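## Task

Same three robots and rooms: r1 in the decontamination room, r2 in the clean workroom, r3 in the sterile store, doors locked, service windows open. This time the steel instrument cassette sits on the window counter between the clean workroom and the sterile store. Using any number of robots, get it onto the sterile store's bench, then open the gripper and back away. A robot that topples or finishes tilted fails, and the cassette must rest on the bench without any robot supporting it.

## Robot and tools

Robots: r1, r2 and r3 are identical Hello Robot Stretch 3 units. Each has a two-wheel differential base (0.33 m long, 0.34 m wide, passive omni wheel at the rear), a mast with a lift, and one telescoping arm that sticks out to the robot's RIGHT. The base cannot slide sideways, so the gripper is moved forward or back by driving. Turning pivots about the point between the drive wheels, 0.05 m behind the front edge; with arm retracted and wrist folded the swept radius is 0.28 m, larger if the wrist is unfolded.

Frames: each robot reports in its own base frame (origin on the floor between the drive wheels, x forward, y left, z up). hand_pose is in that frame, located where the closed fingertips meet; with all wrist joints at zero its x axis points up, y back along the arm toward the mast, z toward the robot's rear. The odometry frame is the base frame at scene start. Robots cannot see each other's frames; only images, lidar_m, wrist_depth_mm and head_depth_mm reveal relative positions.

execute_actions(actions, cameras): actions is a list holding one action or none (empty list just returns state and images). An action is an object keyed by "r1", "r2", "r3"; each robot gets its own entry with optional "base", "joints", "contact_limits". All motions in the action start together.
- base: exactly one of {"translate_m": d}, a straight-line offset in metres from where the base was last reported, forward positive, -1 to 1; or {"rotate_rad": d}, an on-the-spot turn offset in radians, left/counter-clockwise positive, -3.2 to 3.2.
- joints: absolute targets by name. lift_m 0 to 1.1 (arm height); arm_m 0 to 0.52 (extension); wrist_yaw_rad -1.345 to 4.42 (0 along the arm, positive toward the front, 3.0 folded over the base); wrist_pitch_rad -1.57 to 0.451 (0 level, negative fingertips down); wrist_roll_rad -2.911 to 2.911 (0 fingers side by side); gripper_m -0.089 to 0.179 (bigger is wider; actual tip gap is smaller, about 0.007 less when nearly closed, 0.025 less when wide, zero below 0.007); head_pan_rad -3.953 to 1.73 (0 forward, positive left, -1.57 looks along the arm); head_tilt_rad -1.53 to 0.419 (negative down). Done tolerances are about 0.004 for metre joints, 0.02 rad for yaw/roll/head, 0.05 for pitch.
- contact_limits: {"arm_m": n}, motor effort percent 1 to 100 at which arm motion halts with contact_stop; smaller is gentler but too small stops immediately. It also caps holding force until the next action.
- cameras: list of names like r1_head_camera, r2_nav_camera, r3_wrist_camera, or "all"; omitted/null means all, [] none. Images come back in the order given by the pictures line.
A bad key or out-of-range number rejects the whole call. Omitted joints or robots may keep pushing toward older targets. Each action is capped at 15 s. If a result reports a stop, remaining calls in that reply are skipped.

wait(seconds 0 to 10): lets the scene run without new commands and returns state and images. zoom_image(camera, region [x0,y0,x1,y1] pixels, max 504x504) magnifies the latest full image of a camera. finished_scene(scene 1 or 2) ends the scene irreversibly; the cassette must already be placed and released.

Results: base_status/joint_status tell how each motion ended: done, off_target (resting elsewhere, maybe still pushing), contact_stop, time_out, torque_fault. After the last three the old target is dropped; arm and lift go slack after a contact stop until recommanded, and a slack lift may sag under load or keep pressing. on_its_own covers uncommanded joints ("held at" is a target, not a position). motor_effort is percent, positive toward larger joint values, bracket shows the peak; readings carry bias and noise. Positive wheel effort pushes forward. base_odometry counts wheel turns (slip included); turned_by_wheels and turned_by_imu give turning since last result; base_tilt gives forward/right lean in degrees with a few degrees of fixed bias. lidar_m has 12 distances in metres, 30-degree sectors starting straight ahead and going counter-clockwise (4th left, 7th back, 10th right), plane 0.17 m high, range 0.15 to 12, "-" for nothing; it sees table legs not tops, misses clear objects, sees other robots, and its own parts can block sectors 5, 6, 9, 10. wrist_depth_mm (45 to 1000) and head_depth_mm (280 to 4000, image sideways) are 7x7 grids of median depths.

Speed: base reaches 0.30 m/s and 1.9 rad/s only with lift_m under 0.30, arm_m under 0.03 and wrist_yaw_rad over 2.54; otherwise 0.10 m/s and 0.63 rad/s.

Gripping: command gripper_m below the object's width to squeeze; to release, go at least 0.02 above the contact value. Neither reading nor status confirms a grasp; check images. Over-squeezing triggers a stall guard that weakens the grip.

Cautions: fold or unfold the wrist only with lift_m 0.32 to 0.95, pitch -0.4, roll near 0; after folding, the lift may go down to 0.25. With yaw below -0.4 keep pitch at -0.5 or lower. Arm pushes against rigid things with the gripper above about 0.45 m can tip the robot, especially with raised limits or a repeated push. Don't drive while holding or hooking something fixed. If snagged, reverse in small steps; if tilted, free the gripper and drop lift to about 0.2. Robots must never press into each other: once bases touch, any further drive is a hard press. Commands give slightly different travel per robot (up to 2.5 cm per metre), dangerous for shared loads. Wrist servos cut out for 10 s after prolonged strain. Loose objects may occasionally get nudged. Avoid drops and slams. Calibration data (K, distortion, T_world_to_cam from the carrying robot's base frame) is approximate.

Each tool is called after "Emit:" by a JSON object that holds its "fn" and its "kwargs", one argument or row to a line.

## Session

Emit:
{"fn": "execute_actions", "kwargs": {
  "actions": [],
  "cameras": ["r1_nav_camera","r2_nav_camera","r3_nav_camera"]
}}

Scene clock: 0.00 s.
r1.base_odometry: x=+0.000 y=+0.000 heading=+0.000 (m, m, rad; r1's odometry frame)
r1.turned_by_wheels: +0.000 (rad since the last result)
r1.turned_by_imu: +0.000 (rad since the last result)
r1.base_tilt: forward=+0.4 right=+1.0 (deg)
r1.lidar_m: 1.67 2.12 2.15 0.74 1.24 1.14 1.14 1.02 0.94 0.95 1.18 1.66
r1.head_depth_mm: 1581 1554 1546 1550 1522 1518 1508 / 1640 1651 1635 1621 1605 1601 1593 / 1703 1723 1699 1704 1680 1663 1666 / 1734 1782 1783 1766 1753 1753 1739 / 1728 1885 1869 1855 1831 1820 1803 / 1752 1965 1957 1939 1928 1911 1909 / 1537 2066 1852 - - 2009 1989
r1.base_status: not commanded
r1.joint_positions: lift_m=+0.345 arm_m=-0.002 wrist_yaw_rad=+2.931 wrist_pitch_rad=-0.611 wrist_roll_rad=+0.014 gripper_m=+0.037 head_pan_rad=-0.003 head_tilt_rad=-0.005
r1.joint_status: not commanded
r1.motor_effort: left_wheel=+0 right_wheel=+0 lift_m=+27 arm_m=+0 wrist_yaw_rad=+0 wrist_pitch_rad=+4 wrist_roll_rad=+0 gripper_m=+0 head_pan_rad=+0 head_tilt_rad=+0 (%)
r1.hand_pose: x=+0.0198 y=+0.0484 z=+0.3175 quat_wxyz=(+0.284, +0.697, +0.139, +0.644) (m; r1's base frame)
r1.wrist_depth_mm: - - - - - - - / 1000 - 924 881 912 879 853 / 815 787 765 737 725 718 712 / 662 647 654 628 622 607 597 / 581 568 - 564 551 539 518 / 507 - - - 470 470 463 / 452 - - - 427 417 414
r2.base_odometry: x=+0.000 y=+0.000 heading=+0.000 (m, m, rad; r2's odometry frame)
r2.turned_by_wheels: +0.000 (rad since the last result)
r2.turned_by_imu: +0.000 (rad since the last result)
r2.base_tilt: forward=+0.6 right=-0.7 (deg)
r2.lidar_m: 1.43 1.41 1.52 2.24 2.32 1.82 1.47 1.45 1.56 2.33 2.43 1.81
r2.head_depth_mm: 1719 1715 1704 1684 1686 1676 1659 / 1627 1630 1613 1604 1608 1610 1593 / 1573 1563 1559 1551 1550 1527 1535 / 1496 1496 1486 - - 1459 1460 / 1446 1432 1452 - - 1430 1408 / 1383 1389 1384 - - 1361 1358 / 1336 1338 1342 - - 1324 1312
r2.base_status: not commanded
r2.joint_positions: lift_m=+0.586 arm_m=+0.003 wrist_yaw_rad=+2.916 wrist_pitch_rad=-0.569 wrist_roll_rad=-0.014 gripper_m=+0.037 head_pan_rad=-0.014 head_tilt_rad=-0.023
r2.joint_status: not commanded
r2.motor_effort: left_wheel=+0 right_wheel=-1 lift_m=+18 arm_m=+0 wrist_yaw_rad=+0 wrist_pitch_rad=+4 wrist_roll_rad=-1 gripper_m=+1 head_pan_rad=+1 head_tilt_rad=+1 (%)
r2.hand_pose: x=+0.0241 y=+0.0498 z=+0.5666 quat_wxyz=(+0.273, +0.692, +0.123, +0.657) (m; r2's base frame)
r2.wrist_depth_mm: - - - - - - - / - - - - - - - / - - - - - - - / - - - - 991 - - / 879 885 909 860 899 851 854 / 781 772 - 761 - 743 742 / 687 689 - 702 675 674 670
r3.base_odometry: x=+0.000 y=+0.000 heading=+0.000 (m, m, rad; r3's odometry frame)
r3.turned_by_wheels: +0.000 (rad since the last result)
r3.turned_by_imu: +0.000 (rad since the last result)
r3.base_tilt: forward=-1.0 right=-0.4 (deg)
r3.lidar_m: 1.66 1.65 1.17 0.92 0.91 0.98 1.16 1.14 1.12 0.77 2.18 2.16
r3.head_depth_mm: 1935 2074 2071 - - 2086 2091 / 1916 1965 1960 - - 1969 1981 / 1840 1863 1877 - - 1871 1870 / 1775 1770 1775 1778 1790 1785 1792 / 1696 1700 1697 1695 1700 1711 1719 / 1623 1624 1631 1625 1625 1632 1634 / 1545 1527 1524 1527 1532 1540 1565
r3.base_status: not commanded
r3.joint_positions: lift_m=+0.508 arm_m=-0.002 wrist_yaw_rad=+2.808 wrist_pitch_rad=-0.496 wrist_roll_rad=+0.004 gripper_m=+0.037 head_pan_rad=+0.003 head_tilt_rad=+0.012
r3.joint_status: not commanded
r3.motor_effort: left_wheel=+0 right_wheel=-1 lift_m=+34 arm_m=+0 wrist_yaw_rad=+0 wrist_pitch_rad=+5 wrist_roll_rad=+1 gripper_m=-1 head_pan_rad=+0 head_tilt_rad=+2 (%)
r3.hand_pose: x=+0.0487 y=+0.0588 z=+0.5041 quat_wxyz=(+0.285, +0.706, +0.057, +0.646) (m; r3's base frame)
r3.wrist_depth_mm: 733 822 - - - - - / - 869 - - - - - / - 941 - - - - - / - 958 952 - - - - / 773 806 832 838 856 836 859 / 685 - - 693 741 724 727 / 609 606 631 623 623 646 646
pictures: r1_nav_camera (sideways: a quarter turn counterclockwise sets it upright), r2_nav_camera (sideways: a quarter turn counterclockwise sets it upright), r3_nav_camera (sideways: a quarter turn counterclockwise sets it upright)
camera_calibration (this result's frames):
r1_nav_camera: T_world_to_cam=[[-0.0360229, 0.0225937, 0.999096, -1.25943], [-0.000158311, -0.999745, 0.0226026, 0.0244124], [0.999351, 0.000656044, 0.0360172, -0.0943147], [0, 0, 0, 1]] pos_world=[0.0488891, 0.0529232, 1.26113]
r2_nav_camera: T_world_to_cam=[[-0.0216298, 0.0332137, 0.999214, -1.26226], [0.00650978, -0.999422, 0.0333615, 0.00819696], [0.999745, 0.00722627, 0.0214011, -0.0740535], [0, 0, 0, 1]] pos_world=[0.0466788, 0.0506517, 1.26258]
r3_nav_camera: T_world_to_cam=[[0.0106045, -0.0484012, 0.998772, -1.25382], [-0.00424721, -0.998821, -0.0483585, 0.111803], [0.999935, -0.00372918, -0.0107976, -0.0309605], [0, 0, 0, 1]] pos_world=[0.0447294, 0.0508692, 1.25735]
Images, in order (width x height): r1_nav_camera 672x504, r2_nav_camera 672x504, r3_nav_camera 672x504.

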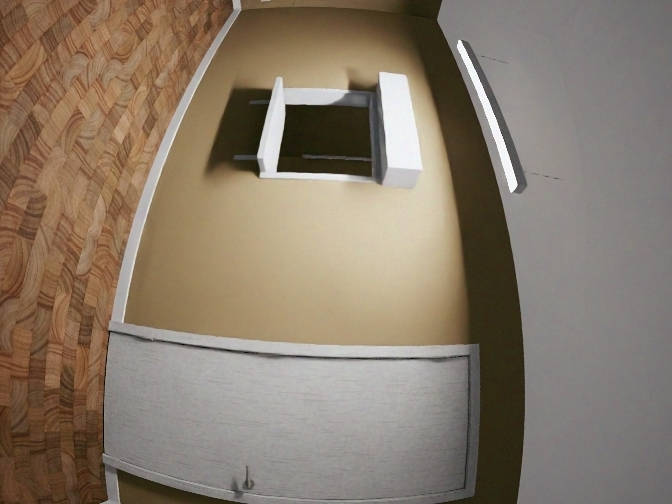

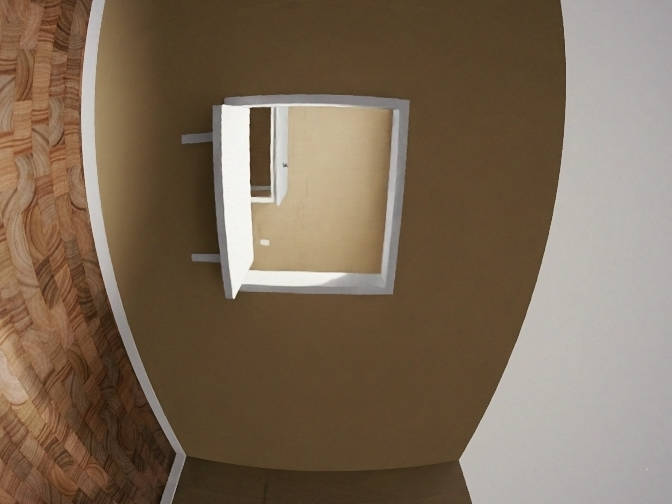

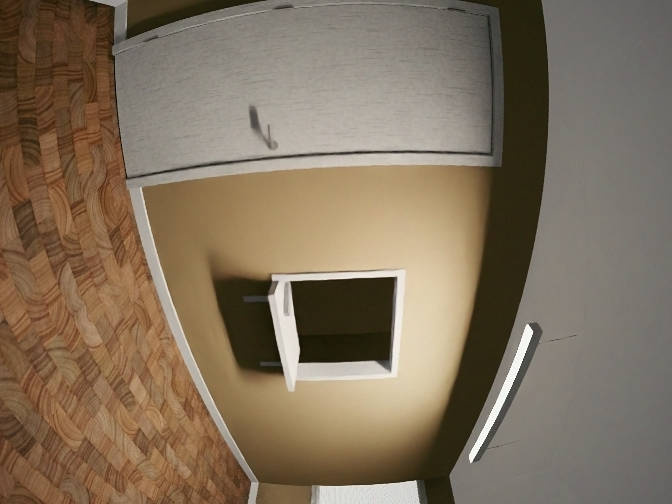

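Emit:
{"fn": "execute_actions", "kwargs": {
  "actions": [],
  "cameras": ["r3_head_camera"]
}}

Emit:
{"fn": "zoom_image", "kwargs": {
  "camera": "r3_head_camera",
  "region": [500,0,750,250]
}}

Scene clock: 0.20 s.
r1.base_odometry: x=+0.000 y=+0.000 heading=+0.000 (m, m, rad; r1's odometry frame)
r1.turned_by_wheels: +0.000 (rad since the last result)
r1.turned_by_imu: +0.000 (rad since the last result)
r1.base_tilt: forward=+0.4 right=+0.9 (deg)
r1.lidar_m: 1.67 2.12 2.15 0.74 1.24 1.14 1.15 1.02 0.94 0.94 1.18 1.66
r1.head_depth_mm: 1595 1541 1537 1535 1533 1524 1499 / 1633 1642 1626 1628 1626 1597 1585 / 1691 1705 1716 1694 1672 1687 1654 / 1746 1803 1797 1770 1755 1735 1739 / 1740 1887 1850 1855 1844 1831 1818 / 1758 1972 1945 1953 1932 1917 1904 / 1534 2085 1876 - - 2033 1997
r1.base_status: not commanded
r1.joint_positions: lift_m=+0.345 arm_m=-0.002 wrist_yaw_rad=+2.931 wrist_pitch_rad=-0.611 wrist_roll_rad=+0.014 gripper_m=+0.037 head_pan_rad=-0.003 head_tilt_rad=-0.005
r1.joint_status: not commanded
r1.motor_effort: left_wheel=+1 right_wheel=+0 lift_m=+27 arm_m=+0 wrist_yaw_rad=+0 wrist_pitch_rad=+4 wrist_roll_rad=+0 gripper_m=+0 head_pan_rad=+0 head_tilt_rad=+1 (%)
r1.hand_pose: x=+0.0198 y=+0.0484 z=+0.3175 quat_wxyz=(+0.284, +0.697, +0.139, +0.644) (m; r1's base frame)
r1.wrist_depth_mm: - - - - - - - / - - 950 866 905 891 849 / 784 799 750 753 732 724 698 / 657 652 649 631 632 604 605 / 577 566 - 556 548 529 514 / 504 - - - 466 476 457 / 457 - - - 429 425 417
r2.base_odometry: x=+0.000 y=+0.000 heading=+0.000 (m, m, rad; r2's odometry frame)
r2.turned_by_wheels: +0.000 (rad since the last result)
r2.turned_by_imu: +0.000 (rad since the last result)
r2.base_tilt: forward=+0.7 right=-0.5 (deg)
r2.lidar_m: 1.43 1.41 1.52 2.24 2.32 1.82 1.46 1.45 1.56 2.33 2.43 1.80
r2.head_depth_mm: 1719 1711 1693 1679 1685 1690 1657 / 1642 1633 1611 1622 1622 1593 1592 / 1559 1551 1551 1564 1550 1530 1521 / 1502 1488 1495 - - 1459 1459 / 1441 1445 1445 - - 1421 1414 / 1389 1383 1382 - - 1358 1359 / 1350 1332 1334 - - 1318 1314
r2.base_status: not commanded
r2.joint_positions: lift_m=+0.586 arm_m=+0.003 wrist_yaw_rad=+2.916 wrist_pitch_rad=-0.569 wrist_roll_rad=-0.014 gripper_m=+0.037 head_pan_rad=-0.014 head_tilt_rad=-0.023
r2.joint_status: not commanded
r2.motor_effort: left_wheel=+0 right_wheel=+0 lift_m=+18 arm_m=+0 wrist_yaw_rad=+0 wrist_pitch_rad=+4 wrist_roll_rad=-1 gripper_m=+1 head_pan_rad=+1 head_tilt_rad=+2 (%)
r2.hand_pose: x=+0.0241 y=+0.0498 z=+0.5666 quat_wxyz=(+0.273, +0.692, +0.123, +0.657) (m; r2's base frame)
r2.wrist_depth_mm: - - - - - - - / - - - - - - - / - - - - - - - / - - - - 996 - 989 / 898 876 912 880 892 867 860 / 777 768 - 764 - 756 753 / 691 694 - 691 685 683 669
r3.base_odometry: x=+0.000 y=+0.000 heading=+0.000 (m, m, rad; r3's odometry frame)
r3.turned_by_wheels: +0.000 (rad since the last result)
r3.turned_by_imu: +0.000 (rad since the last result)
r3.base_tilt: forward=-1.1 right=-0.5 (deg)
r3.lidar_m: 1.67 1.66 1.18 0.92 0.92 0.97 1.16 1.14 1.12 0.77 2.18 2.17
r3.head_depth_mm: 1934 2069 2076 - - 2081 2082 / 1915 1959 1965 - - 1979 1984 / 1848 1874 1882 - - 1873 1894 / 1768 1773 1779 1781 1778 1794 1793 / 1688 1696 1696 1707 1705 1696 1706 / 1623 1617 1623 1628 1636 1636 1637 / 1549 1528 1530 1530 1531 1537 1560
r3.base_status: not commanded
r3.joint_positions: lift_m=+0.508 arm_m=-0.002 wrist_yaw_rad=+2.808 wrist_pitch_rad=-0.496 wrist_roll_rad=+0.004 gripper_m=+0.037 head_pan_rad=+0.003 head_tilt_rad=+0.012
r3.joint_status: not commanded
r3.motor_effort: left_wheel=+0 right_wheel=-1 lift_m=+34 arm_m=-1 wrist_yaw_rad=-1 wrist_pitch_rad=+5 wrist_roll_rad=+1 gripper_m=+0 head_pan_rad=+0 head_tilt_rad=+3 (%)
r3.hand_pose: x=+0.0487 y=+0.0588 z=+0.5041 quat_wxyz=(+0.285, +0.706, +0.057, +0.646) (m; r3's base frame)
r3.wrist_depth_mm: 741 825 971 - - - - / - 866 - - - - - / - 940 - - - - - / - 945 988 - - - - / 790 810 832 823 856 843 848 / 687 - - 703 736 728 738 / 604 602 620 627 636 635 649
pictures: r3_head_camera (sideways: a quarter turn clockwise sets it upright)
camera_calibration (this result's frames):
r3_head_camera: T_world_to_cam=[[0.0264773, -0.0379143, -0.99893, 1.31907], [0.0225322, 0.999049, -0.0373216, 0.0537212], [0.999395, -0.0215199, 0.0273065, -0.083367], [0, 0, 0, 1]] pos_world=[0.0471807, -0.00545264, 1.32194]
Images, in order (width x height): r3_head_camera 896x504.

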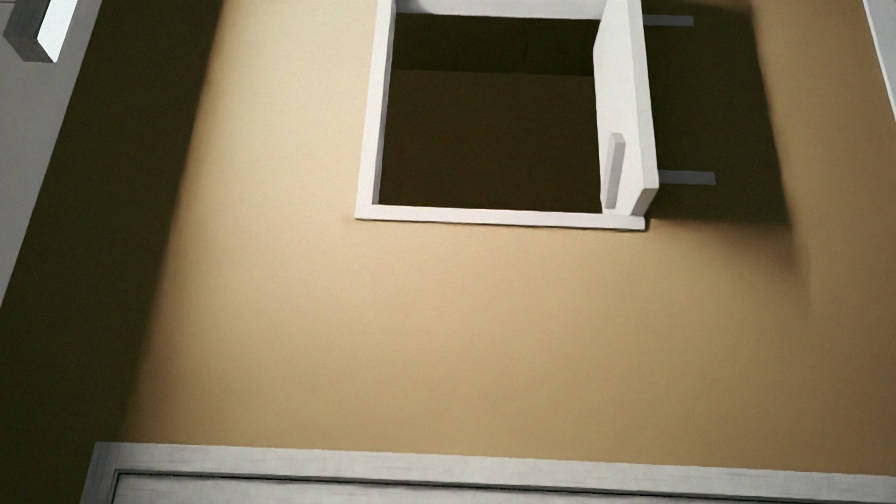

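Region (500, 0, 750, 250) of r3_head_camera's 896x504 image, scaled by 2.016, with more detail than that image has.

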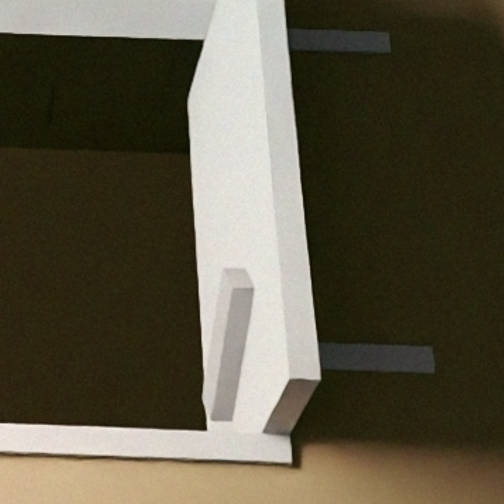

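Emit:
{"fn": "execute_actions", "kwargs": {
  "actions": [
    {"r3":{"base":{"rotate_rad":-0.315},"joints":{"lift_m":0.285,"wrist_pitch_rad":-0.4,"head_pan_rad":0.3,"head_tilt_rad":-0.4}}}
  ],
  "cameras": []
}}

Emit:
{"fn": "execute_actions", "kwargs": {
  "actions": [
    {"r3":{"base":{"translate_m":1.0}}}
  ],
  "cameras": ["r3_head_camera"]
}}

Scene clock: 3.87 s.
r1.base_odometry: x=+0.000 y=+0.000 heading=+0.000 (m, m, rad; r1's odometry frame)
r1.turned_by_wheels: +0.000 (rad since the last result)
r1.turned_by_imu: +0.000 (rad since the last result)
r1.base_tilt: forward=+0.3 right=+0.9 (deg)
r1.lidar_m: 1.67 2.12 2.15 0.74 1.23 1.14 1.15 1.02 0.94 0.94 1.18 1.66
r1.head_depth_mm: 1589 1561 1544 1535 1523 1513 1503 / 1630 1644 1625 1621 1607 1597 1586 / 1696 1721 1705 1698 1679 1677 1656 / 1745 1808 1781 1766 1773 1744 1726 / 1748 1895 1851 1863 1853 1842 1798 / 1741 1964 1939 1936 1929 1921 1897 / 1533 2079 1851 - - 2020 2007
r1.base_status: not commanded
r1.joint_positions: lift_m=+0.345 arm_m=-0.002 wrist_yaw_rad=+2.931 wrist_pitch_rad=-0.611 wrist_roll_rad=+0.014 gripper_m=+0.037 head_pan_rad=-0.003 head_tilt_rad=-0.005
r1.joint_status: not commanded
r1.motor_effort: left_wheel=+0(1) right_wheel=+0(1) lift_m=+27(27) arm_m=+0(1) wrist_yaw_rad=+0(0) wrist_pitch_rad=+3(4) wrist_roll_rad=+0(0) gripper_m=+0(0) head_pan_rad=+0(0) head_tilt_rad=+1(0) (%)
r1.hand_pose: x=+0.0198 y=+0.0484 z=+0.3175 quat_wxyz=(+0.284, +0.697, +0.139, +0.644) (m; r1's base frame)
r1.wrist_depth_mm: - - - - - - - / 992 - 959 862 896 870 835 / 806 771 762 736 733 713 717 / 663 663 642 628 625 618 607 / 575 569 - 567 556 524 522 / 510 - - - 465 472 468 / 451 - - - 427 418 423
r2.base_odometry: x=+0.000 y=+0.000 heading=+0.000 (m, m, rad; r2's odometry frame)
r2.turned_by_wheels: +0.000 (rad since the last result)
r2.turned_by_imu: +0.001 (rad since the last result)
r2.base_tilt: forward=+0.5 right=-0.4 (deg)
r2.lidar_m: 1.42 1.41 1.52 2.25 2.32 1.82 1.46 1.44 1.56 2.34 2.43 1.81
r2.head_depth_mm: 1704 1704 1692 1688 1673 1661 1668 / 1631 1637 1601 1612 1603 1599 1580 / 1566 1566 1557 1569 1553 1532 1532 / 1502 1506 1498 - - 1459 1463 / 1444 1443 1434 - - 1409 1402 / 1391 1393 1385 - - 1358 1353 / 1335 1334 1336 - - 1315 1316
r2.base_status: not commanded
r2.joint_positions: lift_m=+0.586 arm_m=+0.003 wrist_yaw_rad=+2.916 wrist_pitch_rad=-0.569 wrist_roll_rad=-0.014 gripper_m=+0.037 head_pan_rad=-0.014 head_tilt_rad=-0.023
r2.joint_status: not commanded
r2.motor_effort: left_wheel=+0(0) right_wheel=+0(1) lift_m=+19(19) arm_m=+0(1) wrist_yaw_rad=+0(1) wrist_pitch_rad=+4(4) wrist_roll_rad=+0(0) gripper_m=+0(1) head_pan_rad=+0(0) head_tilt_rad=+1(2) (%)
r2.hand_pose: x=+0.0241 y=+0.0498 z=+0.5666 quat_wxyz=(+0.273, +0.692, +0.123, +0.657) (m; r2's base frame)
r2.wrist_depth_mm: - - - - - - - / - - - - - - - / - - - - - - - / - - - - - 995 991 / 883 882 886 859 891 858 841 / 781 777 - 765 - 757 754 / 686 683 - 687 671 668 670
r3.base_odometry: x=+0.000 y=+0.000 heading=-0.315 (m, m, rad; r3's odometry frame)
r3.turned_by_wheels: -0.315 (rad since the last result)
r3.turned_by_imu: -0.317 (rad since the last result)
r3.base_tilt: forward=-1.2 right=-0.6 (deg)
r3.lidar_m: 1.89 1.65 1.66 1.03 0.91 0.91 1.09 1.14 1.15 1.12 0.77 3.11
r3.head_depth_mm: 1874 - 2191 2325 2361 1801 1475 / - - 2101 2183 2268 1805 1461 / - - 1980 2062 2195 1793 1456 / 1581 1683 1811 1951 2100 1776 1446 / 1512 1616 1719 1851 2021 1753 1438 / 1456 1545 1654 1765 1908 1756 1439 / 1403 1469 1565 1665 1797 1743 1425
r3.base_status: done
r3.joint_positions: lift_m=+0.285 arm_m=-0.002 wrist_yaw_rad=+2.808 wrist_pitch_rad=-0.420 wrist_roll_rad=+0.004 gripper_m=+0.037 head_pan_rad=+0.293 head_tilt_rad=-0.395
r3.joint_status: all done
r3.motor_effort: left_wheel=+1(4) right_wheel=-3(5) lift_m=+29(30) arm_m=-1(0) wrist_yaw_rad=+0(0) wrist_pitch_rad=+8(10) wrist_roll_rad=+1(1) gripper_m=+0(0) head_pan_rad=+3(19) head_tilt_rad=-3(39) (%)
r3.hand_pose: x=+0.0521 y=+0.0684 z=+0.2973 quat_wxyz=(+0.261, +0.708, +0.030, +0.656) (m; r3's base frame)
r3.wrist_depth_mm: 792 955 - - - - - / 842 989 - - - - - / - 888 900 925 953 995 - / - 695 716 715 736 734 745 / - 573 600 586 593 614 617 / 472 502 - 490 520 506 512 / 434 - - 430 433 439 442
pictures: none
No camera images: the call's "cameras" was empty. Leave "cameras" out to get every camera's image.

Scene clock: 8.90 s.
r1.base_odometry: x=+0.000 y=+0.000 heading=+0.000 (m, m, rad; r1's odometry frame)
r1.turned_by_wheels: +0.000 (rad since the last result)
r1.turned_by_imu: +0.000 (rad since the last result)
r1.base_tilt: forward=+0.4 right=+1.0 (deg)
r1.lidar_m: 1.67 2.12 2.15 0.74 1.24 1.14 1.15 1.02 0.94 0.95 1.18 1.66
r1.head_depth_mm: 1591 1553 1556 1537 1514 1521 1515 / 1640 1635 1629 1619 1623 1601 1584 / 1702 1707 1717 1690 1682 1672 1674 / 1749 1796 1771 1759 1747 1747 1749 / 1744 1876 1875 1846 1847 1838 1805 / 1757 1982 1966 1952 1932 1905 1898 / 1533 2078 1863 - - 1988 2006
r1.base_status: not commanded
r1.joint_positions: lift_m=+0.345 arm_m=-0.002 wrist_yaw_rad=+2.931 wrist_pitch_rad=-0.611 wrist_roll_rad=+0.014 gripper_m=+0.037 head_pan_rad=-0.003 head_tilt_rad=-0.005
r1.joint_status: not commanded
r1.motor_effort: left_wheel=+0(0) right_wheel=+0(0) lift_m=+27(27) arm_m=+0(0) wrist_yaw_rad=+0(0) wrist_pitch_rad=+4(4) wrist_roll_rad=+0(0) gripper_m=+1(0) head_pan_rad=+0(0) head_tilt_rad=+2(1) (%)
r1.hand_pose: x=+0.0198 y=+0.0484 z=+0.3175 quat_wxyz=(+0.284, +0.697, +0.139, +0.644) (m; r1's base frame)
r1.wrist_depth_mm: - - - - - - - / 982 - 940 885 877 889 844 / 802 777 741 751 755 728 707 / 669 655 646 633 621 602 585 / 580 564 - 568 558 526 519 / 502 - - - 470 473 464 / 454 - - - 430 423 416
r2.base_odometry: x=+0.000 y=+0.000 heading=+0.000 (m, m, rad; r2's odometry frame)
r2.turned_by_wheels: +0.000 (rad since the last result)
r2.turned_by_imu: +0.001 (rad since the last result)
r2.base_tilt: forward=+0.6 right=-0.5 (deg)
r2.lidar_m: 1.43 1.41 1.52 2.25 2.32 1.82 1.47 1.45 1.56 2.33 2.43 1.81
r2.head_depth_mm: 1713 1707 1690 1694 1691 1666 1668 / 1633 1644 1624 1620 1615 1595 1586 / 1571 1561 1553 1568 1543 1533 1531 / 1508 1488 1490 - - 1460 1470 / 1438 1435 1443 - - 1430 1405 / 1385 1376 1388 - - 1363 1359 / 1335 1327 1348 - - 1329 1314
r2.base_status: not commanded
r2.joint_positions: lift_m=+0.586 arm_m=+0.003 wrist_yaw_rad=+2.916 wrist_pitch_rad=-0.569 wrist_roll_rad=-0.014 gripper_m=+0.037 head_pan_rad=-0.014 head_tilt_rad=-0.023
r2.joint_status: not commanded
r2.motor_effort: left_wheel=+1(0) right_wheel=-1(0) lift_m=+19(19) arm_m=+0(0) wrist_yaw_rad=+0(0) wrist_pitch_rad=+4(4) wrist_roll_rad=-1(1) gripper_m=+0(1) head_pan_rad=-1(1) head_tilt_rad=+1(1) (%)
r2.hand_pose: x=+0.0241 y=+0.0498 z=+0.5666 quat_wxyz=(+0.273, +0.692, +0.123, +0.657) (m; r2's base frame)
r2.wrist_depth_mm: - - - - - - - / - - - - - - - / - - - - - - - / - - - - - - 988 / 887 888 893 870 887 861 844 / 777 762 - 766 - 759 745 / 697 683 - 702 686 671 662
r3.base_odometry: x=+0.951 y=-0.310 heading=-0.315 (m, m, rad; r3's odometry frame)
r3.turned_by_wheels: +0.000 (rad since the last result)
r3.turned_by_imu: +0.007 (rad since the last result)
r3.base_tilt: forward=-1.1 right=-0.4 (deg)
r3.lidar_m: 1.04 0.93 0.93 1.09 1.58 1.58 1.89 1.89 0.95 1.77 3.17 1.71
r3.head_depth_mm: - - - 1243 1403 1561 1464 / - - - 1146 1312 1459 1460 / 3843 - - 1139 1230 1351 1425 / 3662 - - 1061 1164 1267 1374 / 3529 3826 - 1089 1092 1197 1309 / 3380 2327 2623 972 1041 1130 1239 / 761 807 859 921 991 1069 1164
r3.base_status: done
r3.joint_positions: lift_m=+0.285 arm_m=-0.002 wrist_yaw_rad=+2.808 wrist_pitch_rad=-0.420 wrist_roll_rad=+0.004 gripper_m=+0.037 head_pan_rad=+0.293 head_tilt_rad=-0.396
r3.joint_status: not commanded
r3.motor_effort: left_wheel=+0(7) right_wheel=-2(4) lift_m=+30(30) arm_m=-1(0) wrist_yaw_rad=+0(0) wrist_pitch_rad=+8(8) wrist_roll_rad=+1(0) gripper_m=+0(0) head_pan_rad=+3(3) head_tilt_rad=-4(4) (%)
r3.hand_pose: x=+0.0521 y=+0.0685 z=+0.2974 quat_wxyz=(+0.260, +0.708, +0.030, +0.656) (m; r3's base frame)
r3.wrist_depth_mm: - - - 968 853 773 689 / - - - - 909 806 730 / - 873 910 935 945 869 788 / - 699 712 723 743 749 748 / - 576 600 584 608 601 614 / 472 504 - 493 521 508 513 / 439 - - 427 431 439 443
pictures: r3_head_camera (sideways: a quarter turn clockwise sets it upright)
camera_calibration (this result's frames):
r3_head_camera: T_world_to_cam=[[-0.345461, -0.143918, -0.927332, 1.22761], [-0.280575, 0.95881, -0.0442802, 0.0646075], [0.895508, 0.244889, -0.371611, 0.436521], [0, 0, 0, 1]] pos_world=[0.0513091, 0.00782911, 1.30347]
Images, in order (width x height): r3_head_camera 896x504.

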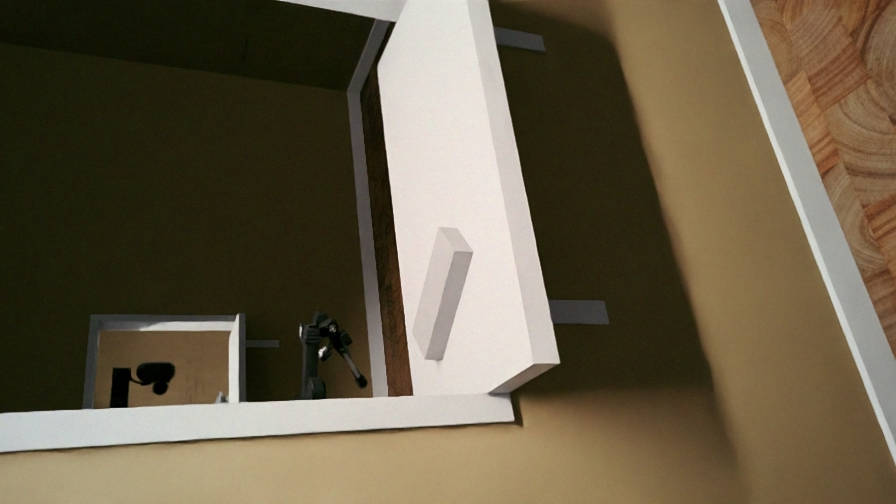

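Emit:
{"fn": "execute_actions", "kwargs": {
  "actions": [
    {"r3":{"base":{"translate_m":0.57},"joints":{"lift_m":0.85,"wrist_yaw_rad":0.63,"gripper_m":0.15,"head_pan_rad":-2.4,"head_tilt_rad":-0.4}}}
  ],
  "cameras": ["r3_nav_camera"]
}}

Emit:
{"fn": "execute_actions", "kwargs": {
  "actions": [
    {"r3":{"base":{"rotate_rad":2.26},"joints":{"lift_m":1.1,"wrist_pitch_rad":-1.55,"arm_m":0.08,"head_pan_rad":-1.57,"head_tilt_rad":-0.7}}}
  ],
  "cameras": ["r3_head_camera"]
}}

Scene clock: 16.17 s.
r1.base_odometry: x=+0.000 y=+0.000 heading=+0.000 (m, m, rad; r1's odometry frame)
r1.turned_by_wheels: +0.000 (rad since the last result)
r1.turned_by_imu: +0.000 (rad since the last result)
r1.base_tilt: forward=+0.4 right=+0.9 (deg)
r1.lidar_m: 1.66 2.12 2.15 0.74 1.24 1.13 1.15 1.02 0.93 0.95 1.18 1.66
r1.head_depth_mm: 1588 1558 1547 1532 1526 1509 1515 / 1651 1651 1621 1621 1608 1603 1598 / 1683 1715 1700 1699 1677 1672 1667 / 1741 1802 1770 1758 1763 1746 1734 / 1749 1869 1873 1864 1845 1827 1821 / 1742 1969 1945 1936 1943 1911 1906 / 1534 2088 1860 - - 2006 2007
r1.base_status: not commanded
r1.joint_positions: lift_m=+0.345 arm_m=-0.002 wrist_yaw_rad=+2.931 wrist_pitch_rad=-0.611 wrist_roll_rad=+0.014 gripper_m=+0.037 head_pan_rad=-0.003 head_tilt_rad=-0.005
r1.joint_status: not commanded
r1.motor_effort: left_wheel=+0(1) right_wheel=+0(0) lift_m=+27(27) arm_m=+0(0) wrist_yaw_rad=+1(0) wrist_pitch_rad=+4(3) wrist_roll_rad=+0(0) gripper_m=+0(0) head_pan_rad=+0(0) head_tilt_rad=+1(1) (%)
r1.hand_pose: x=+0.0198 y=+0.0484 z=+0.3175 quat_wxyz=(+0.284, +0.697, +0.139, +0.644) (m; r1's base frame)
r1.wrist_depth_mm: - - - - - - - / - - 925 904 894 866 849 / 801 785 755 749 729 714 700 / 678 658 633 621 627 609 604 / 572 565 - 566 552 535 516 / 509 - - - 464 466 461 / 455 - - - 429 421 420
r2.base_odometry: x=+0.000 y=+0.000 heading=+0.000 (m, m, rad; r2's odometry frame)
r2.turned_by_wheels: +0.000 (rad since the last result)
r2.turned_by_imu: +0.002 (rad since the last result)
r2.base_tilt: forward=+0.5 right=-0.5 (deg)
r2.lidar_m: 1.43 1.41 1.52 2.24 2.32 1.82 1.47 1.45 1.56 2.33 2.43 1.81
r2.head_depth_mm: 1714 1708 1706 1692 1680 1662 1669 / 1633 1633 1624 1608 1601 1602 1596 / 1569 1563 1561 1554 1528 1531 1522 / 1499 1488 1491 - - 1457 1470 / 1444 1442 1458 - - 1422 1404 / 1388 1380 1382 - - 1363 1357 / 1340 1334 1330 - - 1319 1312
r2.base_status: not commanded
r2.joint_positions: lift_m=+0.586 arm_m=+0.003 wrist_yaw_rad=+2.916 wrist_pitch_rad=-0.569 wrist_roll_rad=-0.014 gripper_m=+0.037 head_pan_rad=-0.014 head_tilt_rad=-0.023
r2.joint_status: not commanded
r2.motor_effort: left_wheel=+0(0) right_wheel=+0(0) lift_m=+18(19) arm_m=-1(0) wrist_yaw_rad=+0(0) wrist_pitch_rad=+4(4) wrist_roll_rad=-1(1) gripper_m=+0(1) head_pan_rad=+0(1) head_tilt_rad=+1(1) (%)
r2.hand_pose: x=+0.0241 y=+0.0498 z=+0.5666 quat_wxyz=(+0.273, +0.692, +0.123, +0.657) (m; r2's base frame)
r2.wrist_depth_mm: - - - - - - - / - - - - - - - / - - - - - - - / - - - - - 992 981 / 882 894 897 858 888 865 857 / 783 769 - 759 - 754 750 / 687 684 - 703 670 669 671
r3.base_odometry: x=+1.493 y=-0.486 heading=-0.315 (m, m, rad; r3's odometry frame)
r3.turned_by_wheels: +0.000 (rad since the last result)
r3.turned_by_imu: +0.005 (rad since the last result)
r3.base_tilt: forward=-1.2 right=-0.5 (deg)
r3.lidar_m: 0.56 0.50 0.50 0.60 1.08 1.96 2.36 1.40 2.02 1.77 2.80 0.92
r3.head_depth_mm: 1959 2090 2246 2407 2341 1805 1466 / 1957 2102 2244 1721 2152 1744 1455 / 1972 2107 2202 1594 2243 1723 1444 / 1980 2107 2219 1566 2257 1768 1442 / 1968 2117 2216 1545 2242 1753 1436 / 1982 2101 2228 1537 2236 1750 1429 / 1993 2119 2207 1615 2235 1741 1428
r3.base_status: done
r3.joint_positions: lift_m=+0.850 arm_m=-0.002 wrist_yaw_rad=+0.632 wrist_pitch_rad=-0.419 wrist_roll_rad=+0.004 gripper_m=+0.150 head_pan_rad=-2.393 head_tilt_rad=-0.396
r3.joint_status: all done
r3.motor_effort: left_wheel=+0(7) right_wheel=-1(5) lift_m=+37(38) arm_m=+0(0) wrist_yaw_rad=-1(1) wrist_pitch_rad=+8(8) wrist_roll_rad=+1(1) gripper_m=+0(83) head_pan_rad=-2(35) head_tilt_rad=-4(4) (%)
r3.hand_pose: x=+0.1109 y=-0.3244 z=+0.8623 quat_wxyz=(+0.702, +0.355, -0.613, +0.074) (m; r3's base frame)
r3.wrist_depth_mm: 874 - - - - - - / 872 - - - - - - / 857 - - - - - - / 845 - - - - - - / 836 - - - - - - / 771 - - - - - - / 882 - - - - - -
pictures: r3_nav_camera (sideways: a quarter turn counterclockwise sets it upright)
camera_calibration (this result's frames):
r3_nav_camera: T_world_to_cam=[[-0.330597, -0.241086, 0.91246, -1.13885], [-0.661137, 0.74911, -0.0416128, 0.107003], [-0.673501, -0.617018, -0.407045, 0.495005], [0, 0, 0, 1]] pos_world=[0.0276291, -0.0492914, 1.2451]
Images, in order (width x height): r3_nav_camera 672x504.

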